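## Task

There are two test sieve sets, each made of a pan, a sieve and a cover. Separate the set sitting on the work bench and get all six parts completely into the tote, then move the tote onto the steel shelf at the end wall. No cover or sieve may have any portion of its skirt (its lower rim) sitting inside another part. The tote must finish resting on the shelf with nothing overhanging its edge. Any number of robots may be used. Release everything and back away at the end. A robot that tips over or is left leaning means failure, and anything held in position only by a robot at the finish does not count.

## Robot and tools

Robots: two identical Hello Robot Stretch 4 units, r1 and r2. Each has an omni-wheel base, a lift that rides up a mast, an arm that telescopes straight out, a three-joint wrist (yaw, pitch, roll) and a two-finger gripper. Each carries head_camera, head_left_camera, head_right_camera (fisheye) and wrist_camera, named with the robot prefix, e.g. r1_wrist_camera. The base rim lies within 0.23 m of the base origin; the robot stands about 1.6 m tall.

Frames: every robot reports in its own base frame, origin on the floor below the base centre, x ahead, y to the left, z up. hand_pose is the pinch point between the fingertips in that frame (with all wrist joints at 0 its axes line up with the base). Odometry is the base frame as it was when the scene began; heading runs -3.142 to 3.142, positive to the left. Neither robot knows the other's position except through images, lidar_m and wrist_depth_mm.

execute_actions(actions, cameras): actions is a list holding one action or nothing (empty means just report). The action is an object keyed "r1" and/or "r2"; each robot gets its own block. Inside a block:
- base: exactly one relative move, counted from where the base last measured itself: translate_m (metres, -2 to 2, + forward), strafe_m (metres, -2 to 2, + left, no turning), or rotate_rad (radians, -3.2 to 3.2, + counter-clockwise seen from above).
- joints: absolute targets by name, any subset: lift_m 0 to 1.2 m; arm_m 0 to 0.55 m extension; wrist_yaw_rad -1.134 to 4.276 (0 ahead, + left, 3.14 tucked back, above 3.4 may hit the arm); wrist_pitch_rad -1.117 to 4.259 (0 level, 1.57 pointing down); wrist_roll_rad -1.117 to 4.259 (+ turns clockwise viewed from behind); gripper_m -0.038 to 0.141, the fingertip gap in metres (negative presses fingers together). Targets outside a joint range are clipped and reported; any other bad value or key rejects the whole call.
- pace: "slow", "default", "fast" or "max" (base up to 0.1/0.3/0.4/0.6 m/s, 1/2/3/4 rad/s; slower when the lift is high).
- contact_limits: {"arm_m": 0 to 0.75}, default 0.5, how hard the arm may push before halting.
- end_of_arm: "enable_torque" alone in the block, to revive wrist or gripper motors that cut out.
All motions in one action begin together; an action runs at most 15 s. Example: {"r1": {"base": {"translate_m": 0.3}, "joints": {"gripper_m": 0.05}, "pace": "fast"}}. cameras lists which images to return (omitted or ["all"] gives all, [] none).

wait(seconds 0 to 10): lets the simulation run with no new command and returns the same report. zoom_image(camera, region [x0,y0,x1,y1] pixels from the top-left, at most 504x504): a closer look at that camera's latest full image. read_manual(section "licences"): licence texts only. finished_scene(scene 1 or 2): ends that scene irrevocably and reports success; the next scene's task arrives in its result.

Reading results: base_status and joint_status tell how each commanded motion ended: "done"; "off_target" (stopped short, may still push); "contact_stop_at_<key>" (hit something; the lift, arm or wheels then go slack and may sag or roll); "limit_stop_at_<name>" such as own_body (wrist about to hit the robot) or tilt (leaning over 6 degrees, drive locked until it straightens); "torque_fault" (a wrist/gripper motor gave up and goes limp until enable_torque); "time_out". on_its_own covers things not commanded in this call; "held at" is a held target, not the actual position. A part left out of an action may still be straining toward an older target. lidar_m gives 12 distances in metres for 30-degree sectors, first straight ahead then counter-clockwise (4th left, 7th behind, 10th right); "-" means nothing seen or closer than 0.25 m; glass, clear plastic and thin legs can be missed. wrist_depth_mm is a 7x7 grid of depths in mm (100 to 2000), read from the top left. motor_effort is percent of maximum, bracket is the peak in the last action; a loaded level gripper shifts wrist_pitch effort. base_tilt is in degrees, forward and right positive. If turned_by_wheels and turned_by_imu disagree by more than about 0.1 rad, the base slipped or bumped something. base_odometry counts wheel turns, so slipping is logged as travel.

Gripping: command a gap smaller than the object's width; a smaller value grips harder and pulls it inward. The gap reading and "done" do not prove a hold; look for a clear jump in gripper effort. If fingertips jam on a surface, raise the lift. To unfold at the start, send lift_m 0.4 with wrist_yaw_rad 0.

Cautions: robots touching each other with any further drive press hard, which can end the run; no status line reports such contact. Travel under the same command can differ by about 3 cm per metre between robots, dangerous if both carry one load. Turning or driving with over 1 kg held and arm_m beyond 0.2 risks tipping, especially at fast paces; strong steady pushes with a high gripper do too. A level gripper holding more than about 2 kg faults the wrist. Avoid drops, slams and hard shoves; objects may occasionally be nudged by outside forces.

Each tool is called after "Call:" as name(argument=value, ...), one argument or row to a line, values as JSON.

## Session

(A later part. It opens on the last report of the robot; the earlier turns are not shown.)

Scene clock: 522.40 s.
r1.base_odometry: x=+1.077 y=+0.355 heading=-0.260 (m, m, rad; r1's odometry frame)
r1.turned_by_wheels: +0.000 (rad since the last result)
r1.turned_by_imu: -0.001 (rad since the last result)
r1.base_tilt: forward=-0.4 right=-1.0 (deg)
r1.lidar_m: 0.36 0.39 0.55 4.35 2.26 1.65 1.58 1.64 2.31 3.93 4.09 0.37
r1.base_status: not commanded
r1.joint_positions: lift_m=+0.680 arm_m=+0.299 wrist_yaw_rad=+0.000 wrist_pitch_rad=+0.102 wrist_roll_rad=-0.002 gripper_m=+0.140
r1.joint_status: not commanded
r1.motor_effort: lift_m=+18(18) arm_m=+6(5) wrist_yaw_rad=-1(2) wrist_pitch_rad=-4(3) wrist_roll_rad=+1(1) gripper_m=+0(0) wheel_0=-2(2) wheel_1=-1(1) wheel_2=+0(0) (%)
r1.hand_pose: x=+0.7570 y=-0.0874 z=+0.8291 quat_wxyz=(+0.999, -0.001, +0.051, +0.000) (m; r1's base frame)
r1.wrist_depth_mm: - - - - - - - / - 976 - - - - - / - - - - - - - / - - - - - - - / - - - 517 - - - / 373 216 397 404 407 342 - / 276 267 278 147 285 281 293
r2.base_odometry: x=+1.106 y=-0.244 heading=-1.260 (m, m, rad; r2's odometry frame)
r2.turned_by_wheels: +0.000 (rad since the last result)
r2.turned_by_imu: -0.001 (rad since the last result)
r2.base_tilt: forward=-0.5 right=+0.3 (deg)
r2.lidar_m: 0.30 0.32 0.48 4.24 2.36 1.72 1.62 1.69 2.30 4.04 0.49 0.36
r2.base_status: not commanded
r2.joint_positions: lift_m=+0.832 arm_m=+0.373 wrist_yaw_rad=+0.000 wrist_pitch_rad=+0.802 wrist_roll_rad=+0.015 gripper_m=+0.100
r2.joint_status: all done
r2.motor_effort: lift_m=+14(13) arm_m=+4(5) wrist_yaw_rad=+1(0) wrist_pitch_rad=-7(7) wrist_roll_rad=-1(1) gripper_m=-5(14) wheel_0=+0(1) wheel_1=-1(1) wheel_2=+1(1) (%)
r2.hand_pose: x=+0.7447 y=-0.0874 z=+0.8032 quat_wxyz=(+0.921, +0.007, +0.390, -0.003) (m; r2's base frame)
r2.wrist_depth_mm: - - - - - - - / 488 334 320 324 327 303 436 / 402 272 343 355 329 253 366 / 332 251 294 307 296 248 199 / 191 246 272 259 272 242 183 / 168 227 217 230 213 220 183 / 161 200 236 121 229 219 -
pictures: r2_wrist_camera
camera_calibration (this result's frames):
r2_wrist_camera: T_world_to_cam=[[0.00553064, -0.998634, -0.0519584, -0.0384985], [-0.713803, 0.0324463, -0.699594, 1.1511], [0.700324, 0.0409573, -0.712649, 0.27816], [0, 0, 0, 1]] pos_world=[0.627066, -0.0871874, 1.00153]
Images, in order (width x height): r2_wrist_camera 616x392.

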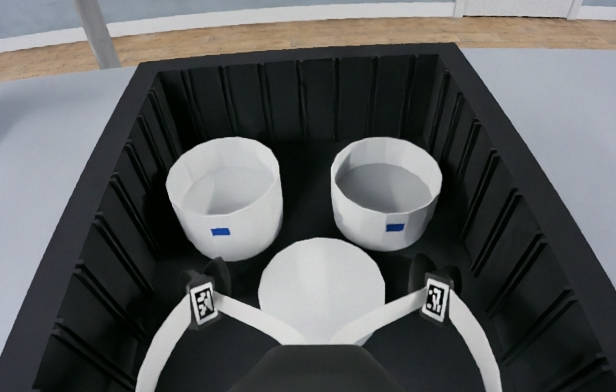

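Call:
execute_actions(
  actions=[
    {"r2": {"joints": {"lift_m": 1.03}, "pace": "fast"}},
  ],
  cameras=[],
)

Call:
execute_actions(
  actions=[
    {"r2": {"base": {"strafe_m": 0.547}, "joints": {"wrist_pitch_rad": 1.57, "arm_m": 0.313, "gripper_m": 0.105}, "pace": "fast"}},
  ],
  cameras=["r2_wrist_camera", "r1_wrist_camera", "r1_head_camera"],
)

Scene clock: 543.70 s.
r1.base_odometry: x=+1.077 y=+0.355 heading=-0.260 (m, m, rad; r1's odometry frame)
r1.turned_by_wheels: +0.000 (rad since the last result)
r1.turned_by_imu: -0.001 (rad since the last result)
r1.base_tilt: forward=-0.3 right=-1.0 (deg)
r1.lidar_m: 0.38 0.38 0.56 4.37 2.22 1.66 1.57 1.67 2.31 3.94 4.11 0.40
r1.base_status: not commanded
r1.joint_positions: lift_m=+0.680 arm_m=+0.299 wrist_yaw_rad=+0.000 wrist_pitch_rad=+0.102 wrist_roll_rad=-0.002 gripper_m=+0.140
r1.joint_status: not commanded
r1.motor_effort: lift_m=+18(18) arm_m=+6(5) wrist_yaw_rad=-1(2) wrist_pitch_rad=-3(4) wrist_roll_rad=+1(1) gripper_m=-2(2) wheel_0=-2(2) wheel_1=-1(0) wheel_2=+0(0) (%)
r1.hand_pose: x=+0.7570 y=-0.0874 z=+0.8291 quat_wxyz=(+0.999, -0.001, +0.051, +0.000) (m; r1's base frame)
r1.wrist_depth_mm: - 991 - - - - - / - - - - - - - / - - - - - - - / - - - - - - - / - - - 517 - - - / 373 217 399 404 407 342 - / 276 268 277 146 283 278 296
r2.base_odometry: x=+1.106 y=-0.244 heading=-1.260 (m, m, rad; r2's odometry frame)
r2.turned_by_wheels: +0.000 (rad since the last result)
r2.turned_by_imu: -0.001 (rad since the last result)
r2.base_tilt: forward=-0.4 right=+0.3 (deg)
r2.lidar_m: 0.31 0.34 0.45 4.25 2.34 1.67 1.61 1.68 2.28 4.06 0.53 0.36
r2.base_status: not commanded
r2.joint_positions: lift_m=+1.030 arm_m=+0.373 wrist_yaw_rad=+0.000 wrist_pitch_rad=+0.802 wrist_roll_rad=+0.015 gripper_m=+0.100
r2.joint_status: all done
r2.motor_effort: lift_m=+21(24) arm_m=+4(5) wrist_yaw_rad=+0(1) wrist_pitch_rad=-8(7) wrist_roll_rad=+0(1) gripper_m=+2(2) wheel_0=+0(0) wheel_1=-1(1) wheel_2=+1(1) (%)
r2.hand_pose: x=+0.7447 y=-0.0874 z=+1.0006 quat_wxyz=(+0.921, +0.007, +0.390, -0.003) (m; r2's base frame)
r2.wrist_depth_mm: 627 - - - - - - / - - - - - - - / - 1983 1983 1921 1921 1921 1863 / 621 615 609 603 597 585 580 / 539 535 466 500 477 512 508 / 477 477 216 449 213 445 455 / 436 424 402 121 415 343 413
pictures: none
No camera images: the call's "cameras" was empty. Leave "cameras" out to get every camera's image.

Scene clock: 546.57 s.
r1.base_odometry: x=+1.077 y=+0.355 heading=-0.260 (m, m, rad; r1's odometry frame)
r1.turned_by_wheels: +0.000 (rad since the last result)
r1.turned_by_imu: -0.001 (rad since the last result)
r1.base_tilt: forward=-0.4 right=-1.1 (deg)
r1.lidar_m: 0.37 0.36 0.56 4.35 2.26 1.66 1.57 1.66 2.34 3.96 4.13 0.38
r1.base_status: not commanded
r1.joint_positions: lift_m=+0.680 arm_m=+0.299 wrist_yaw_rad=+0.000 wrist_pitch_rad=+0.102 wrist_roll_rad=-0.002 gripper_m=+0.140
r1.joint_status: not commanded
r1.motor_effort: lift_m=+18(18) arm_m=+5(5) wrist_yaw_rad=-2(2) wrist_pitch_rad=-3(3) wrist_roll_rad=+0(1) gripper_m=-1(1) wheel_0=-2(2) wheel_1=-1(1) wheel_2=+0(0) (%)
r1.hand_pose: x=+0.7570 y=-0.0874 z=+0.8291 quat_wxyz=(+0.999, -0.001, +0.051, +0.000) (m; r1's base frame)
r1.wrist_depth_mm: - - - 946 - - - / - - - - - - - / - - - - - - - / - - - - - - - / - - - 512 - - - / 373 216 399 404 404 340 - / 277 267 278 147 283 278 297
r2.base_odometry: x=+1.627 y=-0.077 heading=-1.260 (m, m, rad; r2's odometry frame)
r2.turned_by_wheels: +0.000 (rad since the last result)
r2.turned_by_imu: -0.001 (rad since the last result)
r2.base_tilt: forward=-0.5 right=+0.3 (deg)
r2.lidar_m: 0.31 0.32 3.87 3.68 2.40 1.72 1.62 1.70 2.31 4.61 0.45 0.33
r2.base_status: done
r2.joint_positions: lift_m=+1.030 arm_m=+0.314 wrist_yaw_rad=+0.000 wrist_pitch_rad=+1.570 wrist_roll_rad=+0.015 gripper_m=+0.105
r2.joint_status: all done
r2.motor_effort: lift_m=+21(21) arm_m=-4(3) wrist_yaw_rad=+2(2) wrist_pitch_rad=+0(3) wrist_roll_rad=+0(1) gripper_m=-1(2) wheel_0=+2(9) wheel_1=+0(8) wheel_2=+0(1) (%)
r2.hand_pose: x=+0.4849 y=-0.0874 z=+0.9195 quat_wxyz=(+0.707, +0.005, +0.707, -0.005) (m; r2's base frame)
r2.wrist_depth_mm: 1160 384 382 377 377 373 370 / 1182 389 382 382 377 373 373 / 1205 389 384 384 379 375 373 / 1205 389 387 382 379 377 375 / 1182 392 387 349 382 377 377 / 1182 394 204 384 332 377 377 / 1205 394 392 121 382 379 379
pictures: r1_head_camera, r1_wrist_camera, r2_wrist_camera
camera_calibration (this result's frames):
r1_wrist_camera: T_world_to_cam=[[0.00111413, -0.999882, 0.0153073, -0.10125], [-0.0588907, -0.0153463, -0.998146, 0.930573], [0.998264, 0.000210605, -0.0589009, -0.480009], [0, 0, 0, 1]] pos_world=[0.534091, -0.0868558, 0.902125]
r2_wrist_camera: T_world_to_cam=[[-0.0323772, -0.998625, -0.0412382, -0.0224898], [-0.999436, 0.0327143, -0.0075262, 0.549197], [0.00886493, 0.0409713, -0.999121, 1.14166], [0, 0, 0, 1]] pos_world=[0.538039, -0.0872007, 1.14386]
Images, in order (width x height): r1_head_camera 420x560, r1_wrist_camera 616x392, r2_wrist_camera 616x392.

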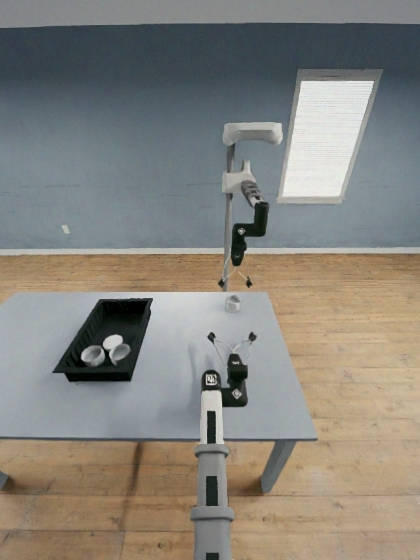

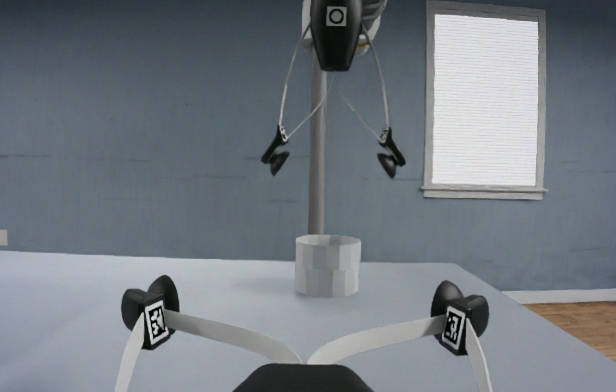

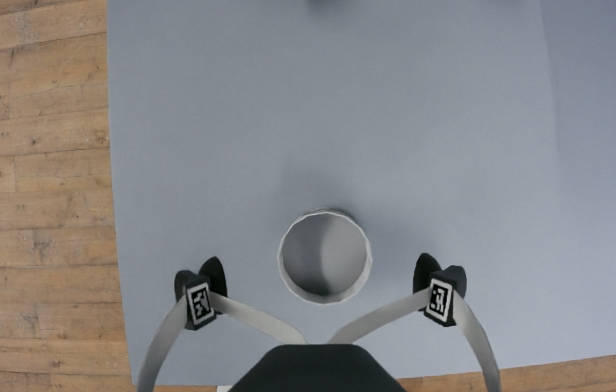

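Call:
execute_actions(
  actions=[
    {"r2": {"joints": {"lift_m": 0.955, "arm_m": 0.316}, "pace": "default"}},
  ],
  cameras=["r2_wrist_camera", "r1_wrist_camera"],
)

Call:
zoom_image(
  camera="r1_wrist_camera",
  region=[250, 160, 410, 310],
)

Scene clock: 573.80 s.
r1.base_odometry: x=+1.077 y=+0.355 heading=-0.260 (m, m, rad; r1's odometry frame)
r1.turned_by_wheels: +0.000 (rad since the last result)
r1.turned_by_imu: -0.001 (rad since the last result)
r1.base_tilt: forward=-0.4 right=-1.0 (deg)
r1.lidar_m: 0.35 0.39 0.55 4.35 2.22 1.65 1.57 1.65 2.30 3.95 4.09 0.38
r1.base_status: not commanded
r1.joint_positions: lift_m=+0.680 arm_m=+0.299 wrist_yaw_rad=+0.000 wrist_pitch_rad=+0.102 wrist_roll_rad=-0.002 gripper_m=+0.140
r1.joint_status: not commanded
r1.motor_effort: lift_m=+19(19) arm_m=+5(5) wrist_yaw_rad=-2(0) wrist_pitch_rad=-4(4) wrist_roll_rad=+0(0) gripper_m=+1(1) wheel_0=-2(2) wheel_1=-1(1) wheel_2=+0(0) (%)
r1.hand_pose: x=+0.7570 y=-0.0874 z=+0.8291 quat_wxyz=(+0.999, -0.001, +0.051, +0.000) (m; r1's base frame)
r1.wrist_depth_mm: - - - 946 - - - / - - - 1008 - - - / - - - - - - - / - - - - - - - / - - - 517 - - - / 370 216 397 404 407 342 - / 277 270 276 146 283 279 296
r2.base_odometry: x=+1.627 y=-0.077 heading=-1.260 (m, m, rad; r2's odometry frame)
r2.turned_by_wheels: +0.000 (rad since the last result)
r2.turned_by_imu: -0.001 (rad since the last result)
r2.base_tilt: forward=-0.4 right=+0.3 (deg)
r2.lidar_m: 0.31 0.32 3.86 3.70 2.41 1.66 1.62 1.74 2.31 4.61 0.44 0.36
r2.base_status: not commanded
r2.joint_positions: lift_m=+0.955 arm_m=+0.315 wrist_yaw_rad=+0.000 wrist_pitch_rad=+1.570 wrist_roll_rad=+0.015 gripper_m=+0.105
r2.joint_status: all done
r2.motor_effort: lift_m=+13(18) arm_m=+4(3) wrist_yaw_rad=+2(2) wrist_pitch_rad=-1(0) wrist_roll_rad=+0(1) gripper_m=-1(1) wheel_0=+2(2) wheel_1=+1(1) wheel_2=+0(0) (%)
r2.hand_pose: x=+0.4864 y=-0.0874 z=+0.8450 quat_wxyz=(+0.707, +0.005, +0.707, -0.005) (m; r2's base frame)
r2.wrist_depth_mm: 707 309 306 304 301 300 298 / 1118 310 307 306 303 301 300 / 1118 310 310 307 304 301 298 / 1118 314 310 307 306 303 301 / 1138 312 310 274 304 304 301 / 1138 315 204 274 246 304 303 / 1118 315 314 121 307 304 303
pictures: r1_wrist_camera, r2_wrist_camera
camera_calibration (this result's frames):
r1_wrist_camera: T_world_to_cam=[[0.00111396, -0.999882, 0.0153074, -0.10125], [-0.0588908, -0.0153464, -0.998146, 0.930573], [0.998264, 0.000210433, -0.058901, -0.480009], [0, 0, 0, 1]] pos_world=[0.534091, -0.0868558, 0.902125]
r2_wrist_camera: T_world_to_cam=[[-0.032366, -0.998625, -0.0412382, -0.0255168], [-0.999437, 0.0327031, -0.00752572, 0.550115], [0.00886399, 0.0409714, -0.999121, 1.06728], [0, 0, 0, 1]] pos_world=[0.539519, -0.0872001, 1.06943]
Images, in order (width x height): r1_wrist_camera 616x392, r2_wrist_camera 616x392.

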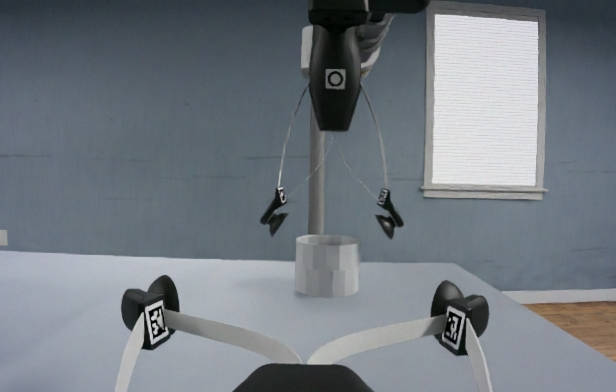

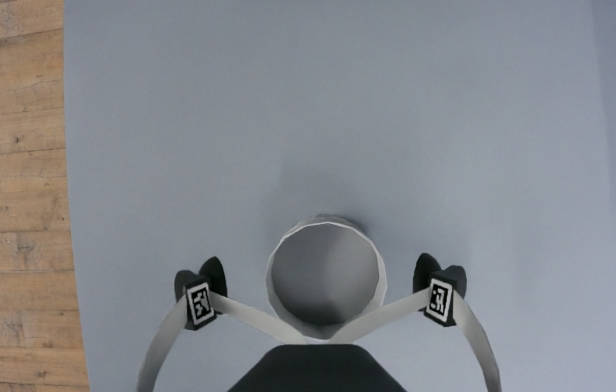

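Region (250, 160, 410, 310) of r1_wrist_camera's 616x392 image, scaled by 3.150; it fills the top 472 rows of this view, and the rest is white.

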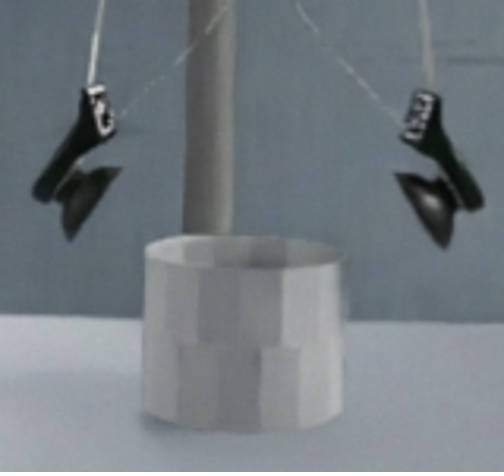

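Call:
execute_actions(
  actions=[
    {"r2": {"base": {"strafe_m": -0.005}, "joints": {"lift_m": 0.923}, "pace": "slow"}},
  ],
  cameras=["r2_wrist_camera", "r1_wrist_camera"],
)

Call:
zoom_image(
  camera="r1_wrist_camera",
  region=[250, 160, 410, 310],
)

Scene clock: 585.37 s.
r1.base_odometry: x=+1.077 y=+0.355 heading=-0.260 (m, m, rad; r1's odometry frame)
r1.turned_by_wheels: +0.000 (rad since the last result)
r1.turned_by_imu: -0.001 (rad since the last result)
r1.base_tilt: forward=-0.4 right=-1.0 (deg)
r1.lidar_m: 0.37 0.38 0.53 4.35 2.26 1.65 1.58 1.66 2.31 3.92 4.12 0.39
r1.base_status: not commanded
r1.joint_positions: lift_m=+0.680 arm_m=+0.299 wrist_yaw_rad=+0.000 wrist_pitch_rad=+0.102 wrist_roll_rad=-0.002 gripper_m=+0.140
r1.joint_status: not commanded
r1.motor_effort: lift_m=+18(19) arm_m=+5(5) wrist_yaw_rad=-3(2) wrist_pitch_rad=-3(3) wrist_roll_rad=-1(1) gripper_m=+0(1) wheel_0=-2(2) wheel_1=+0(1) wheel_2=+0(0) (%)
r1.hand_pose: x=+0.7570 y=-0.0874 z=+0.8291 quat_wxyz=(+0.999, -0.001, +0.051, +0.000) (m; r1's base frame)
r1.wrist_depth_mm: - - - 413 559 - - / - - - 449 - - - / - - - 991 - - - / - - - - - - - / - - - 469 609 - - / 370 217 397 410 407 343 - / 276 268 277 147 283 278 298
r2.base_odometry: x=+1.623 y=-0.078 heading=-1.260 (m, m, rad; r2's odometry frame)
r2.turned_by_wheels: +0.000 (rad since the last result)
r2.turned_by_imu: -0.001 (rad since the last result)
r2.base_tilt: forward=-0.4 right=+0.4 (deg)
r2.lidar_m: 0.30 0.34 3.89 3.70 2.39 1.71 1.63 1.70 2.31 4.57 0.46 0.35
r2.base_status: done
r2.joint_positions: lift_m=+0.923 arm_m=+0.315 wrist_yaw_rad=+0.000 wrist_pitch_rad=+1.570 wrist_roll_rad=+0.015 gripper_m=+0.105
r2.joint_status: all done
r2.motor_effort: lift_m=+13(14) arm_m=+5(5) wrist_yaw_rad=+2(2) wrist_pitch_rad=+0(1) wrist_roll_rad=+0(1) gripper_m=-3(2) wheel_0=+1(4) wheel_1=-2(0) wheel_2=+0(2) (%)
r2.hand_pose: x=+0.4864 y=-0.0874 z=+0.8131 quat_wxyz=(+0.707, +0.005, +0.707, -0.005) (m; r2's base frame)
r2.wrist_depth_mm: 279 277 274 272 271 268 265 / 279 277 274 273 272 268 267 / 281 278 276 273 272 270 268 / 282 279 277 274 273 270 270 / 283 281 278 242 273 272 271 / 285 282 204 243 217 271 271 / 285 285 281 121 274 273 272
pictures: r1_wrist_camera, r2_wrist_camera
camera_calibration (this result's frames):
r1_wrist_camera: T_world_to_cam=[[0.00111396, -0.999882, 0.0153073, -0.10125], [-0.0588908, -0.0153464, -0.998146, 0.930573], [0.998264, 0.000210431, -0.0589009, -0.480009], [0, 0, 0, 1]] pos_world=[0.534091, -0.0868558, 0.902125]
r2_wrist_camera: T_world_to_cam=[[-0.0323664, -0.998625, -0.0412382, -0.0268355], [-0.999437, 0.0327034, -0.00752572, 0.549876], [0.00886401, 0.0409714, -0.999121, 1.03532], [0, 0, 0, 1]] pos_world=[0.53952, -0.0872001, 1.03745]
Images, in order (width x height): r1_wrist_camera 616x392, r2_wrist_camera 616x392.

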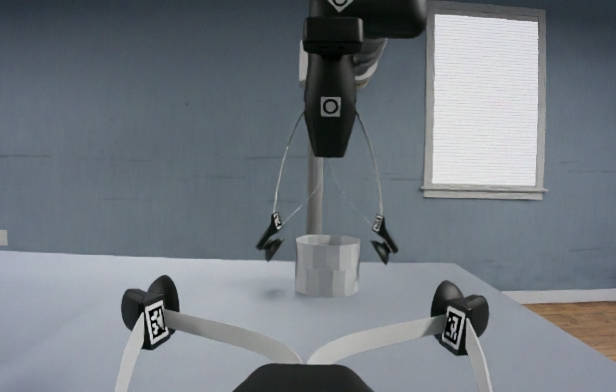

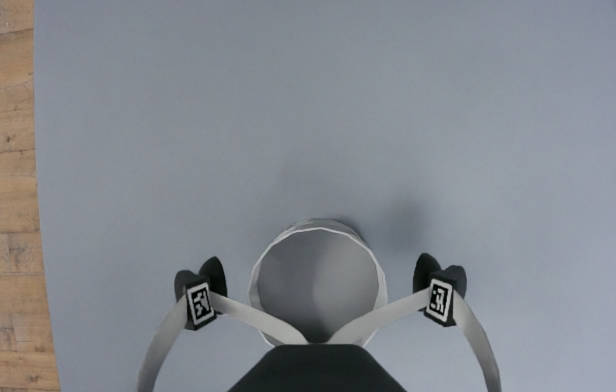

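Region (250, 160, 410, 310) of r1_wrist_camera's 616x392 image, scaled by 3.150; it fills the top 472 rows of this view, and the rest is white.

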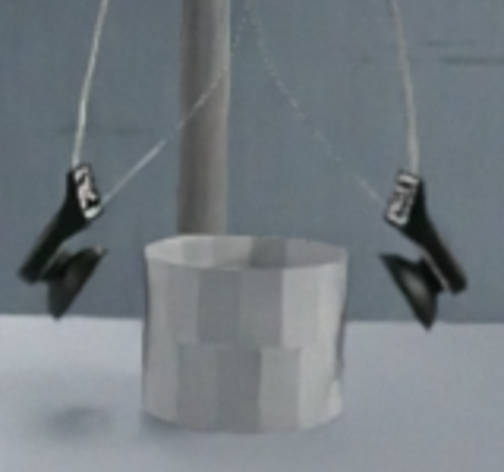

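Call:
execute_actions(
  actions=[
    {"r2": {"joints": {"lift_m": 0.918, "arm_m": 0.312, "gripper_m": 0.09}, "pace": "slow"}},
  ],
  cameras=[],
)

Call:
execute_actions(
  actions=[
    {"r2": {"joints": {"gripper_m": 0.05}, "pace": "slow"}},
  ],
  cameras=["r2_wrist_camera", "r1_wrist_camera"],
)

Call:
zoom_image(
  camera="r1_wrist_camera",
  region=[250, 160, 410, 310],
)

Scene clock: 598.27 s.
r1.base_odometry: x=+1.077 y=+0.355 heading=-0.260 (m, m, rad; r1's odometry frame)
r1.turned_by_wheels: +0.000 (rad since the last result)
r1.turned_by_imu: -0.001 (rad since the last result)
r1.base_tilt: forward=-0.4 right=-1.0 (deg)
r1.lidar_m: 0.36 0.39 0.51 4.38 2.26 1.64 1.58 1.68 2.34 3.94 4.11 0.40
r1.base_status: not commanded
r1.joint_positions: lift_m=+0.680 arm_m=+0.299 wrist_yaw_rad=+0.000 wrist_pitch_rad=+0.102 wrist_roll_rad=-0.002 gripper_m=+0.140
r1.joint_status: not commanded
r1.motor_effort: lift_m=+18(19) arm_m=+5(6) wrist_yaw_rad=-2(0) wrist_pitch_rad=-3(3) wrist_roll_rad=-1(0) gripper_m=+0(1) wheel_0=-2(2) wheel_1=-1(1) wheel_2=+0(0) (%)
r1.hand_pose: x=+0.7570 y=-0.0874 z=+0.8291 quat_wxyz=(+0.999, -0.001, +0.051, +0.000) (m; r1's base frame)
r1.wrist_depth_mm: - - - 433 449 - - / - - - 452 - - - / - - - - - - - / - - - - - - - / - - - 473 615 - - / 373 218 397 404 404 343 - / 276 267 277 147 286 278 294
r2.base_odometry: x=+1.623 y=-0.078 heading=-1.260 (m, m, rad; r2's odometry frame)
r2.turned_by_wheels: +0.000 (rad since the last result)
r2.turned_by_imu: -0.001 (rad since the last result)
r2.base_tilt: forward=-0.4 right=+0.3 (deg)
r2.lidar_m: 0.31 0.33 3.86 3.69 2.41 1.70 1.62 1.70 2.32 4.59 0.47 0.35
r2.base_status: not commanded
r2.joint_positions: lift_m=+0.918 arm_m=+0.313 wrist_yaw_rad=+0.000 wrist_pitch_rad=+1.570 wrist_roll_rad=+0.015 gripper_m=+0.090
r2.joint_status: all done
r2.motor_effort: lift_m=+13(15) arm_m=-4(5) wrist_yaw_rad=+1(2) wrist_pitch_rad=-1(1) wrist_roll_rad=-1(0) gripper_m=-1(2) wheel_0=+1(1) wheel_1=-2(2) wheel_2=+0(0) (%)
r2.hand_pose: x=+0.4839 y=-0.0874 z=+0.8081 quat_wxyz=(+0.707, +0.005, +0.707, -0.005) (m; r2's base frame)
r2.wrist_depth_mm: 273 272 270 267 265 264 260 / 274 273 270 270 266 263 262 / 276 273 272 270 266 265 263 / 276 274 272 270 267 266 264 / 278 276 272 236 268 266 265 / 279 277 200 238 213 267 266 / 281 278 276 120 270 268 267
pictures: none
No camera images: the call's "cameras" was empty. Leave "cameras" out to get every camera's image.

Scene clock: 600.10 s.
r1.base_odometry: x=+1.077 y=+0.355 heading=-0.260 (m, m, rad; r1's odometry frame)
r1.turned_by_wheels: +0.000 (rad since the last result)
r1.turned_by_imu: +0.000 (rad since the last result)
r1.base_tilt: forward=-0.3 right=-1.0 (deg)
r1.lidar_m: 0.37 0.40 0.56 4.37 2.22 1.66 1.59 1.67 2.33 3.95 4.12 0.40
r1.base_status: not commanded
r1.joint_positions: lift_m=+0.680 arm_m=+0.299 wrist_yaw_rad=+0.000 wrist_pitch_rad=+0.102 wrist_roll_rad=-0.002 gripper_m=+0.140
r1.joint_status: not commanded
r1.motor_effort: lift_m=+19(19) arm_m=+5(6) wrist_yaw_rad=-1(2) wrist_pitch_rad=-3(4) wrist_roll_rad=-1(1) gripper_m=+0(0) wheel_0=-2(2) wheel_1=-1(1) wheel_2=+0(0) (%)
r1.hand_pose: x=+0.7570 y=-0.0874 z=+0.8291 quat_wxyz=(+0.999, -0.001, +0.051, +0.000) (m; r1's base frame)
r1.wrist_depth_mm: - - - 436 442 - - / - - - 452 - - - / - - - - - - - / - - - - - - - / - - - 466 621 - - / 368 216 397 402 407 340 - / 277 267 281 147 283 278 294
r2.base_odometry: x=+1.623 y=-0.078 heading=-1.260 (m, m, rad; r2's odometry frame)
r2.turned_by_wheels: +0.000 (rad since the last result)
r2.turned_by_imu: +0.000 (rad since the last result)
r2.base_tilt: forward=-0.4 right=+0.3 (deg)
r2.lidar_m: 0.31 0.32 3.84 3.71 2.36 1.72 1.63 1.70 2.35 4.60 0.47 0.36
r2.base_status: not commanded
r2.joint_positions: lift_m=+0.918 arm_m=+0.313 wrist_yaw_rad=+0.000 wrist_pitch_rad=+1.570 wrist_roll_rad=+0.015 gripper_m=+0.050
r2.joint_status: all done
r2.motor_effort: lift_m=+14(14) arm_m=-5(4) wrist_yaw_rad=+2(2) wrist_pitch_rad=-2(1) wrist_roll_rad=-1(0) gripper_m=-13(13) wheel_0=+1(1) wheel_1=-2(2) wheel_2=+0(0) (%)
r2.hand_pose: x=+0.4839 y=-0.0874 z=+0.8081 quat_wxyz=(+0.707, +0.005, +0.707, -0.005) (m; r2's base frame)
r2.wrist_depth_mm: 273 271 270 267 265 263 260 / 274 273 270 268 266 264 262 / 274 272 272 268 267 264 264 / 276 276 272 270 267 266 264 / 278 277 273 227 268 266 265 / 279 277 193 229 204 267 266 / 281 277 276 123 271 267 266
pictures: r1_wrist_camera, r2_wrist_camera
camera_calibration (this result's frames):
r1_wrist_camera: T_world_to_cam=[[0.00111409, -0.999882, 0.0153074, -0.10125], [-0.0588908, -0.0153465, -0.998146, 0.930573], [0.998264, 0.000210555, -0.058901, -0.480009], [0, 0, 0, 1]] pos_world=[0.534091, -0.0868557, 0.902125]
r2_wrist_camera: T_world_to_cam=[[-0.0323661, -0.998625, -0.0412382, -0.0271208], [-0.999437, 0.0327032, -0.00752572, 0.547408], [0.00886399, 0.0409714, -0.999121, 1.03034], [0, 0, 0, 1]] pos_world=[0.537089, -0.0872001, 1.03244]
Images, in order (width x height): r1_wrist_camera 616x392, r2_wrist_camera 616x392.

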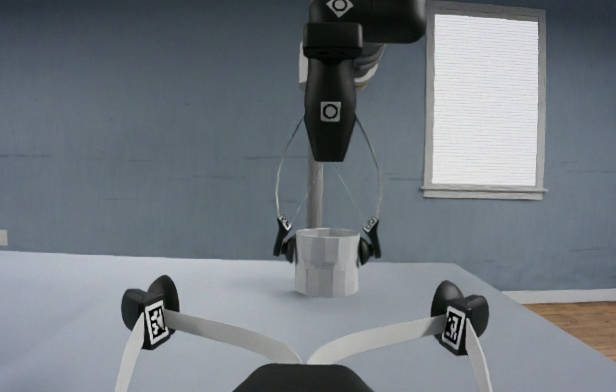

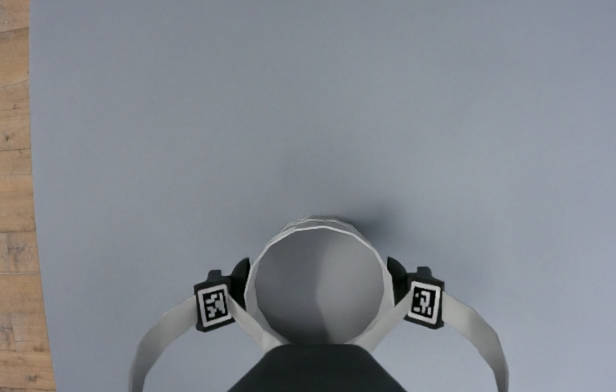

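Region (250, 160, 410, 310) of r1_wrist_camera's 616x392 image, scaled by 3.150; it fills the top 472 rows of this view, and the rest is white.

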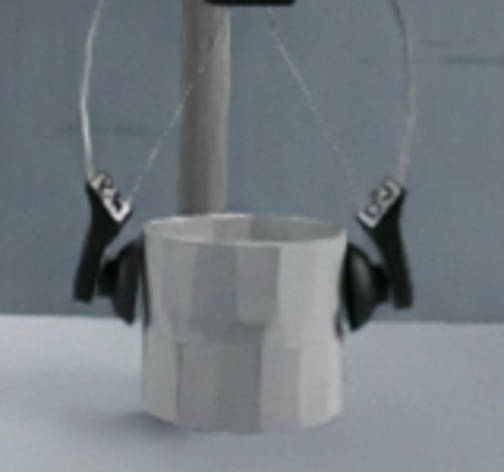

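Call:
execute_actions(
  actions=[
    {"r2": {"joints": {"lift_m": 0.96}, "pace": "slow"}},
  ],
  cameras=["r1_wrist_camera"],
)

Call:
zoom_image(
  camera="r1_wrist_camera",
  region=[250, 160, 410, 310],
)

Scene clock: 609.73 s.
r1.base_odometry: x=+1.077 y=+0.355 heading=-0.260 (m, m, rad; r1's odometry frame)
r1.turned_by_wheels: +0.000 (rad since the last result)
r1.turned_by_imu: -0.001 (rad since the last result)
r1.base_tilt: forward=-0.3 right=-1.0 (deg)
r1.lidar_m: 0.38 0.36 0.56 4.36 2.26 1.68 1.57 1.63 2.29 3.93 4.10 0.37
r1.base_status: not commanded
r1.joint_positions: lift_m=+0.680 arm_m=+0.299 wrist_yaw_rad=+0.000 wrist_pitch_rad=+0.102 wrist_roll_rad=-0.002 gripper_m=+0.140
r1.joint_status: not commanded
r1.motor_effort: lift_m=+18(19) arm_m=+5(5) wrist_yaw_rad=-3(1) wrist_pitch_rad=-3(4) wrist_roll_rad=+0(1) gripper_m=+0(1) wheel_0=-2(2) wheel_1=-1(1) wheel_2=+0(0) (%)
r1.hand_pose: x=+0.7570 y=-0.0874 z=+0.8291 quat_wxyz=(+0.999, -0.001, +0.051, +0.000) (m; r1's base frame)
r1.wrist_depth_mm: - - - 699 - - - / - - - 455 - - - / - - - - - - - / - - - 991 - - - / - - - 609 - - - / 373 216 399 404 407 342 - / 278 268 278 146 285 278 293
r2.base_odometry: x=+1.623 y=-0.078 heading=-1.260 (m, m, rad; r2's odometry frame)
r2.turned_by_wheels: +0.000 (rad since the last result)
r2.turned_by_imu: -0.001 (rad since the last result)
r2.base_tilt: forward=-0.5 right=+0.3 (deg)
r2.lidar_m: 0.30 0.33 3.89 3.72 2.40 1.70 1.64 1.70 2.33 4.61 0.47 0.35
r2.base_status: not commanded
r2.joint_positions: lift_m=+0.960 arm_m=+0.313 wrist_yaw_rad=+0.000 wrist_pitch_rad=+1.570 wrist_roll_rad=+0.015 gripper_m=+0.050
r2.joint_status: all done
r2.motor_effort: lift_m=+22(21) arm_m=-5(5) wrist_yaw_rad=+2(2) wrist_pitch_rad=-2(1) wrist_roll_rad=-1(1) gripper_m=-16(16) wheel_0=+1(1) wheel_1=-2(2) wheel_2=+0(0) (%)
r2.hand_pose: x=+0.4839 y=-0.0874 z=+0.8493 quat_wxyz=(+0.707, +0.005, +0.707, -0.005) (m; r2's base frame)
r2.wrist_depth_mm: 707 312 310 309 306 304 301 / 1098 315 314 310 307 304 303 / 1118 315 314 310 307 306 304 / 1118 317 314 310 309 307 304 / 1138 319 315 228 310 307 306 / 1138 320 194 229 204 307 307 / 1138 319 317 123 310 309 307
pictures: r1_wrist_camera
camera_calibration (this result's frames):
r1_wrist_camera: T_world_to_cam=[[0.0011141, -0.999882, 0.0153075, -0.10125], [-0.0588908, -0.0153466, -0.998146, 0.930573], [0.998264, 0.00021056, -0.058901, -0.480009], [0, 0, 0, 1]] pos_world=[0.534091, -0.0868557, 0.902125]
Images, in order (width x height): r1_wrist_camera 616x392.

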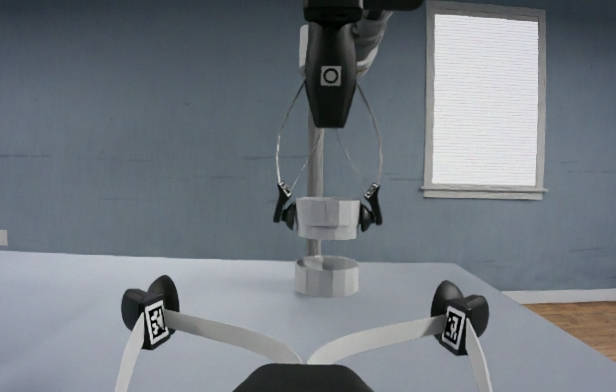

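Region (250, 160, 410, 310) of r1_wrist_camera's 616x392 image, scaled by 3.150; it fills the top 472 rows of this view, and the rest is white.

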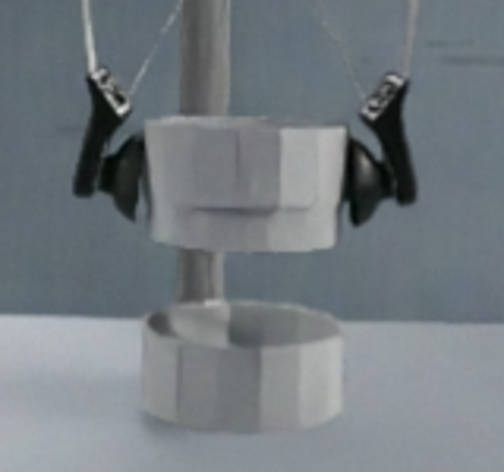

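Call:
execute_actions(
  actions=[
    {"r2": {"base": {"strafe_m": -0.597}, "joints": {"lift_m": 1.035, "arm_m": 0.469, "wrist_roll_rad": 1.57}, "pace": "default"}},
  ],
  cameras=["r2_wrist_camera", "r1_head_camera", "r2_head_camera"],
)

Call:
zoom_image(
  camera="r1_head_camera",
  region=[30, 220, 200, 390],
)

Scene clock: 625.77 s.
r1.base_odometry: x=+1.077 y=+0.355 heading=-0.260 (m, m, rad; r1's odometry frame)
r1.turned_by_wheels: +0.000 (rad since the last result)
r1.turned_by_imu: -0.001 (rad since the last result)
r1.base_tilt: forward=-0.3 right=-1.0 (deg)
r1.lidar_m: 0.37 0.41 0.55 4.36 2.23 1.67 1.57 1.64 2.28 3.95 4.11 0.38
r1.base_status: not commanded
r1.joint_positions: lift_m=+0.680 arm_m=+0.299 wrist_yaw_rad=+0.000 wrist_pitch_rad=+0.102 wrist_roll_rad=-0.002 gripper_m=+0.140
r1.joint_status: not commanded
r1.motor_effort: lift_m=+19(18) arm_m=+5(5) wrist_yaw_rad=-2(2) wrist_pitch_rad=-4(4) wrist_roll_rad=+0(0) gripper_m=+0(0) wheel_0=-2(2) wheel_1=-1(1) wheel_2=+0(0) (%)
r1.hand_pose: x=+0.7570 y=-0.0874 z=+0.8291 quat_wxyz=(+0.999, -0.001, +0.051, +0.000) (m; r1's base frame)
r1.wrist_depth_mm: - 991 - - - - - / - - - - - - - / - - - - - - - / - - - - - - - / - 1042 - - - - - / 370 217 397 404 407 342 - / 277 271 277 147 283 279 296
r2.base_odometry: x=+1.054 y=-0.261 heading=-1.260 (m, m, rad; r2's odometry frame)
r2.turned_by_wheels: +0.000 (rad since the last result)
r2.turned_by_imu: +0.000 (rad since the last result)
r2.base_tilt: forward=-0.4 right=+0.4 (deg)
r2.lidar_m: 0.26 0.35 0.44 4.31 2.35 1.70 1.60 1.72 2.33 3.98 0.48 0.34
r2.base_status: done
r2.joint_positions: lift_m=+1.035 arm_m=+0.468 wrist_yaw_rad=+0.000 wrist_pitch_rad=+1.570 wrist_roll_rad=+1.570 gripper_m=+0.050
r2.joint_status: all done
r2.motor_effort: lift_m=+21(23) arm_m=+4(6) wrist_yaw_rad=+2(2) wrist_pitch_rad=+0(3) wrist_roll_rad=+0(4) gripper_m=-12(13) wheel_0=+0(8) wheel_1=+2(9) wheel_2=+1(1) (%)
r2.hand_pose: x=+0.6394 y=-0.0874 z=+0.9244 quat_wxyz=(+0.500, +0.500, +0.500, -0.500) (m; r2's base frame)
r2.wrist_depth_mm: 392 389 387 387 382 379 377 / 394 392 387 384 384 379 377 / 394 389 389 387 384 382 379 / 304 355 387 384 382 382 382 / 373 373 387 227 312 382 382 / 379 389 194 229 205 384 384 / 379 351 392 123 366 297 384
pictures: r1_head_camera, r2_head_camera, r2_wrist_camera
camera_calibration (this result's frames):
r2_wrist_camera: T_world_to_cam=[[-0.998986, 0.0161588, -0.0420262, 0.690181], [0.0164522, 0.999843, -0.00664439, 0.137847], [0.0419122, -0.00732908, -0.999094, 1.11985], [0, 0, 0, 1]] pos_world=[0.640278, -0.14077, 1.14875]
Images, in order (width x height): r1_head_camera 420x560, r2_head_camera 420x560, r2_wrist_camera 616x392.

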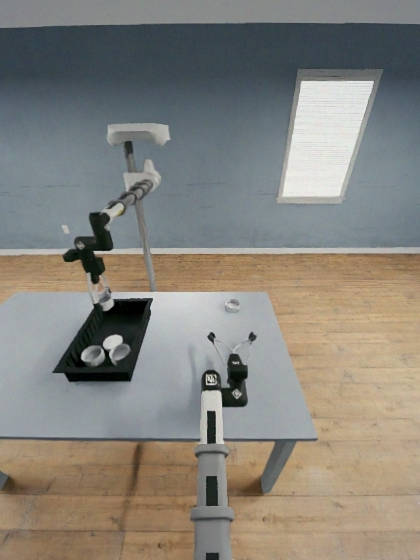

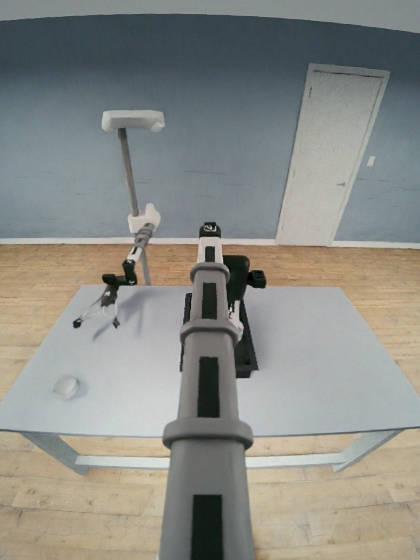

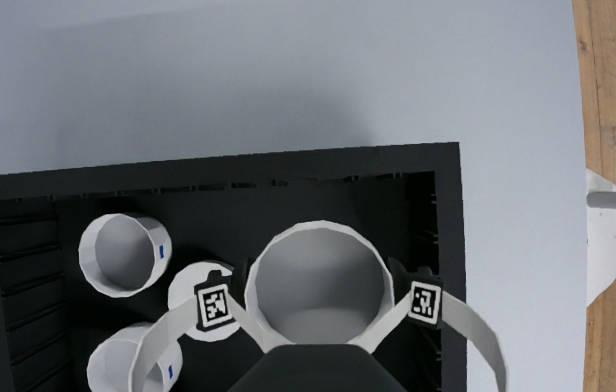

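Region (30, 220, 200, 390) of r1_head_camera's 420x560 image, scaled by 2.965, with more detail than that image has.

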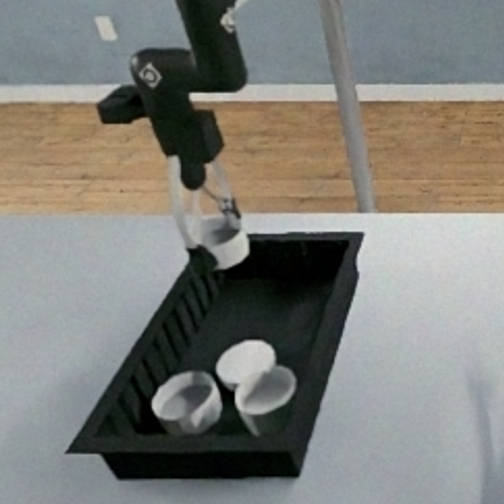

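Call:
execute_actions(
  actions=[
    {"r2": {"base": {"strafe_m": -0.01}, "joints": {"lift_m": 0.94}, "pace": "default"}},
  ],
  cameras=["r2_wrist_camera", "r1_head_camera"],
)

Call:
zoom_image(
  camera="r1_head_camera",
  region=[30, 220, 200, 390],
)

Scene clock: 644.90 s.
r1.base_odometry: x=+1.077 y=+0.355 heading=-0.260 (m, m, rad; r1's odometry frame)
r1.turned_by_wheels: +0.000 (rad since the last result)
r1.turned_by_imu: -0.001 (rad since the last result)
r1.base_tilt: forward=-0.3 right=-1.0 (deg)
r1.lidar_m: 0.35 0.39 0.56 4.34 2.25 1.67 1.59 1.66 2.34 3.94 4.11 0.41
r1.base_status: not commanded
r1.joint_positions: lift_m=+0.680 arm_m=+0.299 wrist_yaw_rad=+0.000 wrist_pitch_rad=+0.102 wrist_roll_rad=-0.002 gripper_m=+0.140
r1.joint_status: not commanded
r1.motor_effort: lift_m=+19(18) arm_m=+6(5) wrist_yaw_rad=-2(2) wrist_pitch_rad=-3(3) wrist_roll_rad=+1(0) gripper_m=+0(1) wheel_0=-2(2) wheel_1=-1(1) wheel_2=+0(0) (%)
r1.hand_pose: x=+0.7570 y=-0.0874 z=+0.8291 quat_wxyz=(+0.999, -0.001, +0.051, +0.000) (m; r1's base frame)
r1.wrist_depth_mm: - 1008 - - - - - / - 1060 - - - - - / - - - - - - - / - - - - - - - / - 1060 - - - - - / 366 218 397 402 407 342 - / 277 270 278 147 282 278 297
r2.base_odometry: x=+1.045 y=-0.264 heading=-1.260 (m, m, rad; r2's odometry frame)
r2.turned_by_wheels: +0.000 (rad since the last result)
r2.turned_by_imu: -0.001 (rad since the last result)
r2.base_tilt: forward=-0.5 right=+0.3 (deg)
r2.lidar_m: 0.31 0.33 0.46 4.31 2.37 1.72 1.62 1.68 2.35 3.98 0.51 0.33
r2.base_status: done
r2.joint_positions: lift_m=+0.940 arm_m=+0.468 wrist_yaw_rad=+0.000 wrist_pitch_rad=+1.570 wrist_roll_rad=+1.570 gripper_m=+0.050
r2.joint_status: all done
r2.motor_effort: lift_m=+14(15) arm_m=+4(4) wrist_yaw_rad=+1(1) wrist_pitch_rad=-1(2) wrist_roll_rad=+0(0) gripper_m=-17(14) wheel_0=-1(8) wheel_1=+1(7) wheel_2=+0(3) (%)
r2.hand_pose: x=+0.6394 y=-0.0874 z=+0.8300 quat_wxyz=(+0.500, +0.500, +0.500, -0.500) (m; r2's base frame)
r2.wrist_depth_mm: 296 294 291 291 289 285 285 / 296 294 291 290 289 286 285 / 296 296 293 291 289 287 287 / 206 205 204 289 286 200 287 / 277 294 291 227 287 208 287 / 277 276 194 229 204 201 290 / 297 273 271 123 290 200 289
pictures: r1_head_camera, r2_wrist_camera
camera_calibration (this result's frames):
r2_wrist_camera: T_world_to_cam=[[-0.998986, 0.0161597, -0.0420262, 0.686219], [0.0164531, 0.999843, -0.00664439, 0.137219], [0.0419122, -0.00732912, -0.999094, 1.02553], [0, 0, 0, 1]] pos_world=[0.640283, -0.14077, 1.05435]
Images, in order (width x height): r1_head_camera 420x560, r2_wrist_camera 616x392.

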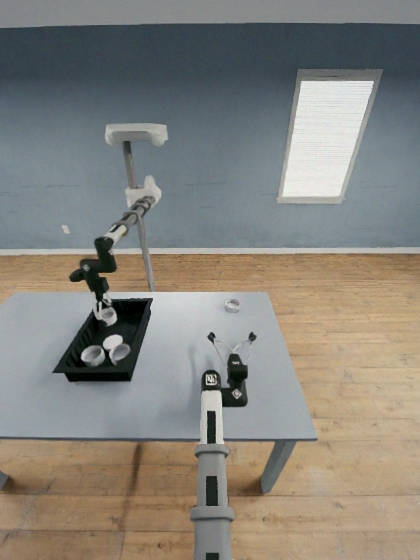

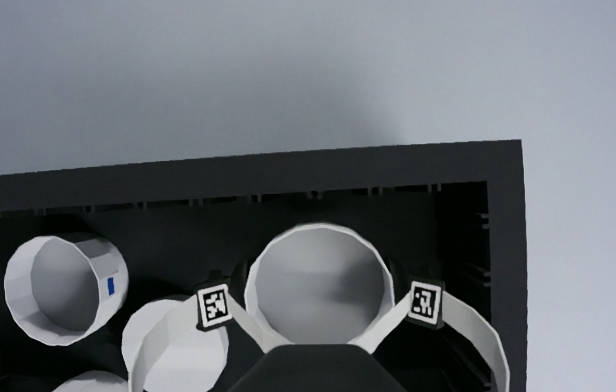

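Region (30, 220, 200, 390) of r1_head_camera's 420x560 image, scaled by 2.965, with more detail than that image has.

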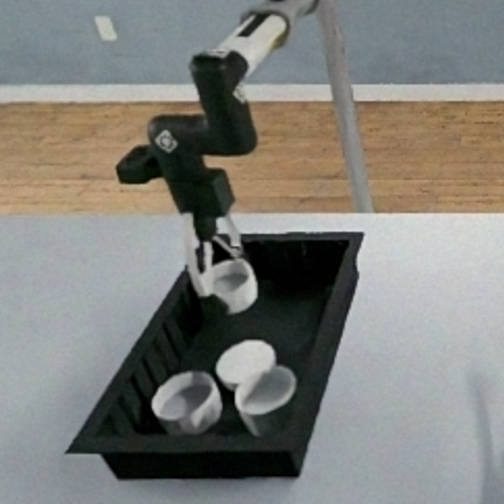

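Call:
execute_actions(
  actions=[
    {"r2": {"joints": {"lift_m": 0.905}, "pace": "slow"}},
  ],
  cameras=[],
)

Call:
execute_actions(
  actions=[
    {"r2": {"joints": {"gripper_m": 0.09}, "pace": "slow"}},
  ],
  cameras=["r2_wrist_camera", "r1_head_camera"],
)

Scene clock: 653.07 s.
r1.base_odometry: x=+1.077 y=+0.355 heading=-0.260 (m, m, rad; r1's odometry frame)
r1.turned_by_wheels: +0.000 (rad since the last result)
r1.turned_by_imu: -0.001 (rad since the last result)
r1.base_tilt: forward=-0.4 right=-1.0 (deg)
r1.lidar_m: 0.36 0.40 0.53 4.37 2.24 1.67 1.58 1.67 2.30 3.93 4.11 0.38
r1.base_status: not commanded
r1.joint_positions: lift_m=+0.680 arm_m=+0.299 wrist_yaw_rad=+0.000 wrist_pitch_rad=+0.102 wrist_roll_rad=-0.002 gripper_m=+0.140
r1.joint_status: not commanded
r1.motor_effort: lift_m=+19(18) arm_m=+5(5) wrist_yaw_rad=-3(1) wrist_pitch_rad=-3(4) wrist_roll_rad=+0(1) gripper_m=+0(1) wheel_0=-2(2) wheel_1=-1(1) wheel_2=+0(0) (%)
r1.hand_pose: x=+0.7570 y=-0.0874 z=+0.8291 quat_wxyz=(+0.999, -0.001, +0.051, +0.000) (m; r1's base frame)
r1.wrist_depth_mm: 699 - - - - - - / - 1042 - - - - - / - - - - - - - / - - - - - - - / - 1025 - - - - - / 375 218 397 407 407 340 - / 278 268 278 146 285 279 294
r2.base_odometry: x=+1.045 y=-0.264 heading=-1.260 (m, m, rad; r2's odometry frame)
r2.turned_by_wheels: +0.000 (rad since the last result)
r2.turned_by_imu: -0.001 (rad since the last result)
r2.base_tilt: forward=-0.4 right=+0.4 (deg)
r2.lidar_m: 0.30 0.34 0.48 4.32 2.37 1.68 1.61 1.67 2.33 3.99 0.48 0.34
r2.base_status: not commanded
r2.joint_positions: lift_m=+0.905 arm_m=+0.468 wrist_yaw_rad=+0.000 wrist_pitch_rad=+1.570 wrist_roll_rad=+1.570 gripper_m=+0.050
r2.joint_status: all done
r2.motor_effort: lift_m=+14(13) arm_m=+4(4) wrist_yaw_rad=+1(1) wrist_pitch_rad=-1(2) wrist_roll_rad=+0(1) gripper_m=-15(15) wheel_0=+0(0) wheel_1=+0(1) wheel_2=+0(0) (%)
r2.hand_pose: x=+0.6394 y=-0.0874 z=+0.7950 quat_wxyz=(+0.500, +0.500, +0.500, -0.500) (m; r2's base frame)
r2.wrist_depth_mm: 259 257 257 254 254 252 - / 260 259 257 255 254 252 250 / 260 259 257 254 167 165 208 / 170 169 169 254 252 182 165 / 241 258 256 228 253 208 165 / 242 257 194 229 204 177 165 / 262 237 243 123 255 180 -
pictures: none
No camera images: the call's "cameras" was empty. Leave "cameras" out to get every camera's image.

Scene clock: 654.90 s.
r1.base_odometry: x=+1.077 y=+0.355 heading=-0.260 (m, m, rad; r1's odometry frame)
r1.turned_by_wheels: +0.000 (rad since the last result)
r1.turned_by_imu: +0.000 (rad since the last result)
r1.base_tilt: forward=-0.4 right=-1.0 (deg)
r1.lidar_m: 0.37 0.40 0.53 4.36 2.25 1.67 1.59 1.67 2.32 3.93 4.13 0.37
r1.base_status: not commanded
r1.joint_positions: lift_m=+0.680 arm_m=+0.299 wrist_yaw_rad=+0.000 wrist_pitch_rad=+0.102 wrist_roll_rad=-0.002 gripper_m=+0.140
r1.joint_status: not commanded
r1.motor_effort: lift_m=+18(19) arm_m=+5(5) wrist_yaw_rad=-2(1) wrist_pitch_rad=-3(4) wrist_roll_rad=+0(1) gripper_m=+0(1) wheel_0=-2(2) wheel_1=-1(1) wheel_2=+0(0) (%)
r1.hand_pose: x=+0.7570 y=-0.0874 z=+0.8291 quat_wxyz=(+0.999, -0.001, +0.051, +0.000) (m; r1's base frame)
r1.wrist_depth_mm: 699 - - - - - - / - 1025 - - - - - / - - - - - - - / - - - - - - - / - 1060 - - - - - / 370 217 397 407 407 343 - / 277 271 278 146 282 278 294
r2.base_odometry: x=+1.045 y=-0.264 heading=-1.260 (m, m, rad; r2's odometry frame)
r2.turned_by_wheels: +0.000 (rad since the last result)
r2.turned_by_imu: +0.000 (rad since the last result)
r2.base_tilt: forward=-0.5 right=+0.3 (deg)
r2.lidar_m: 0.31 0.31 0.46 4.32 2.36 1.70 1.63 1.68 2.29 4.00 0.47 0.34
r2.base_status: not commanded
r2.joint_positions: lift_m=+0.905 arm_m=+0.468 wrist_yaw_rad=+0.000 wrist_pitch_rad=+1.570 wrist_roll_rad=+1.570 gripper_m=+0.090
r2.joint_status: all done
r2.motor_effort: lift_m=+14(14) arm_m=+4(4) wrist_yaw_rad=+1(1) wrist_pitch_rad=-1(0) wrist_roll_rad=-1(0) gripper_m=+1(11) wheel_0=-1(1) wheel_1=+1(1) wheel_2=+0(0) (%)
r2.hand_pose: x=+0.6394 y=-0.0874 z=+0.7950 quat_wxyz=(+0.500, +0.500, +0.500, -0.500) (m; r2's base frame)
r2.wrist_depth_mm: 260 257 256 255 253 252 - / 260 258 257 255 254 251 251 / 262 260 257 255 167 166 208 / 171 170 169 254 252 183 165 / 242 258 256 236 253 208 165 / 242 258 200 237 213 183 166 / 260 237 252 121 255 180 -
pictures: r1_head_camera, r2_wrist_camera
camera_calibration (this result's frames):
r2_wrist_camera: T_world_to_cam=[[-0.998986, 0.0161612, -0.0420262, 0.684751], [0.0164546, 0.999843, -0.00664439, 0.136985], [0.0419122, -0.00732918, -0.999094, 0.990587], [0, 0, 0, 1]] pos_world=[0.640285, -0.14077, 1.01938]
Images, in order (width x height): r1_head_camera 420x560, r2_wrist_camera 616x392.

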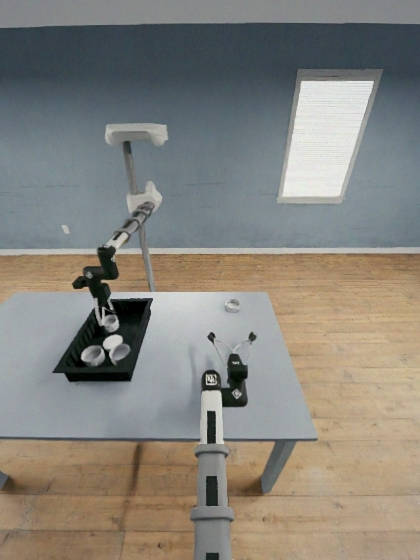

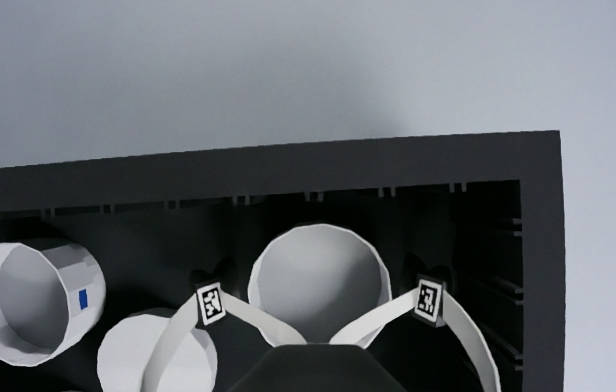

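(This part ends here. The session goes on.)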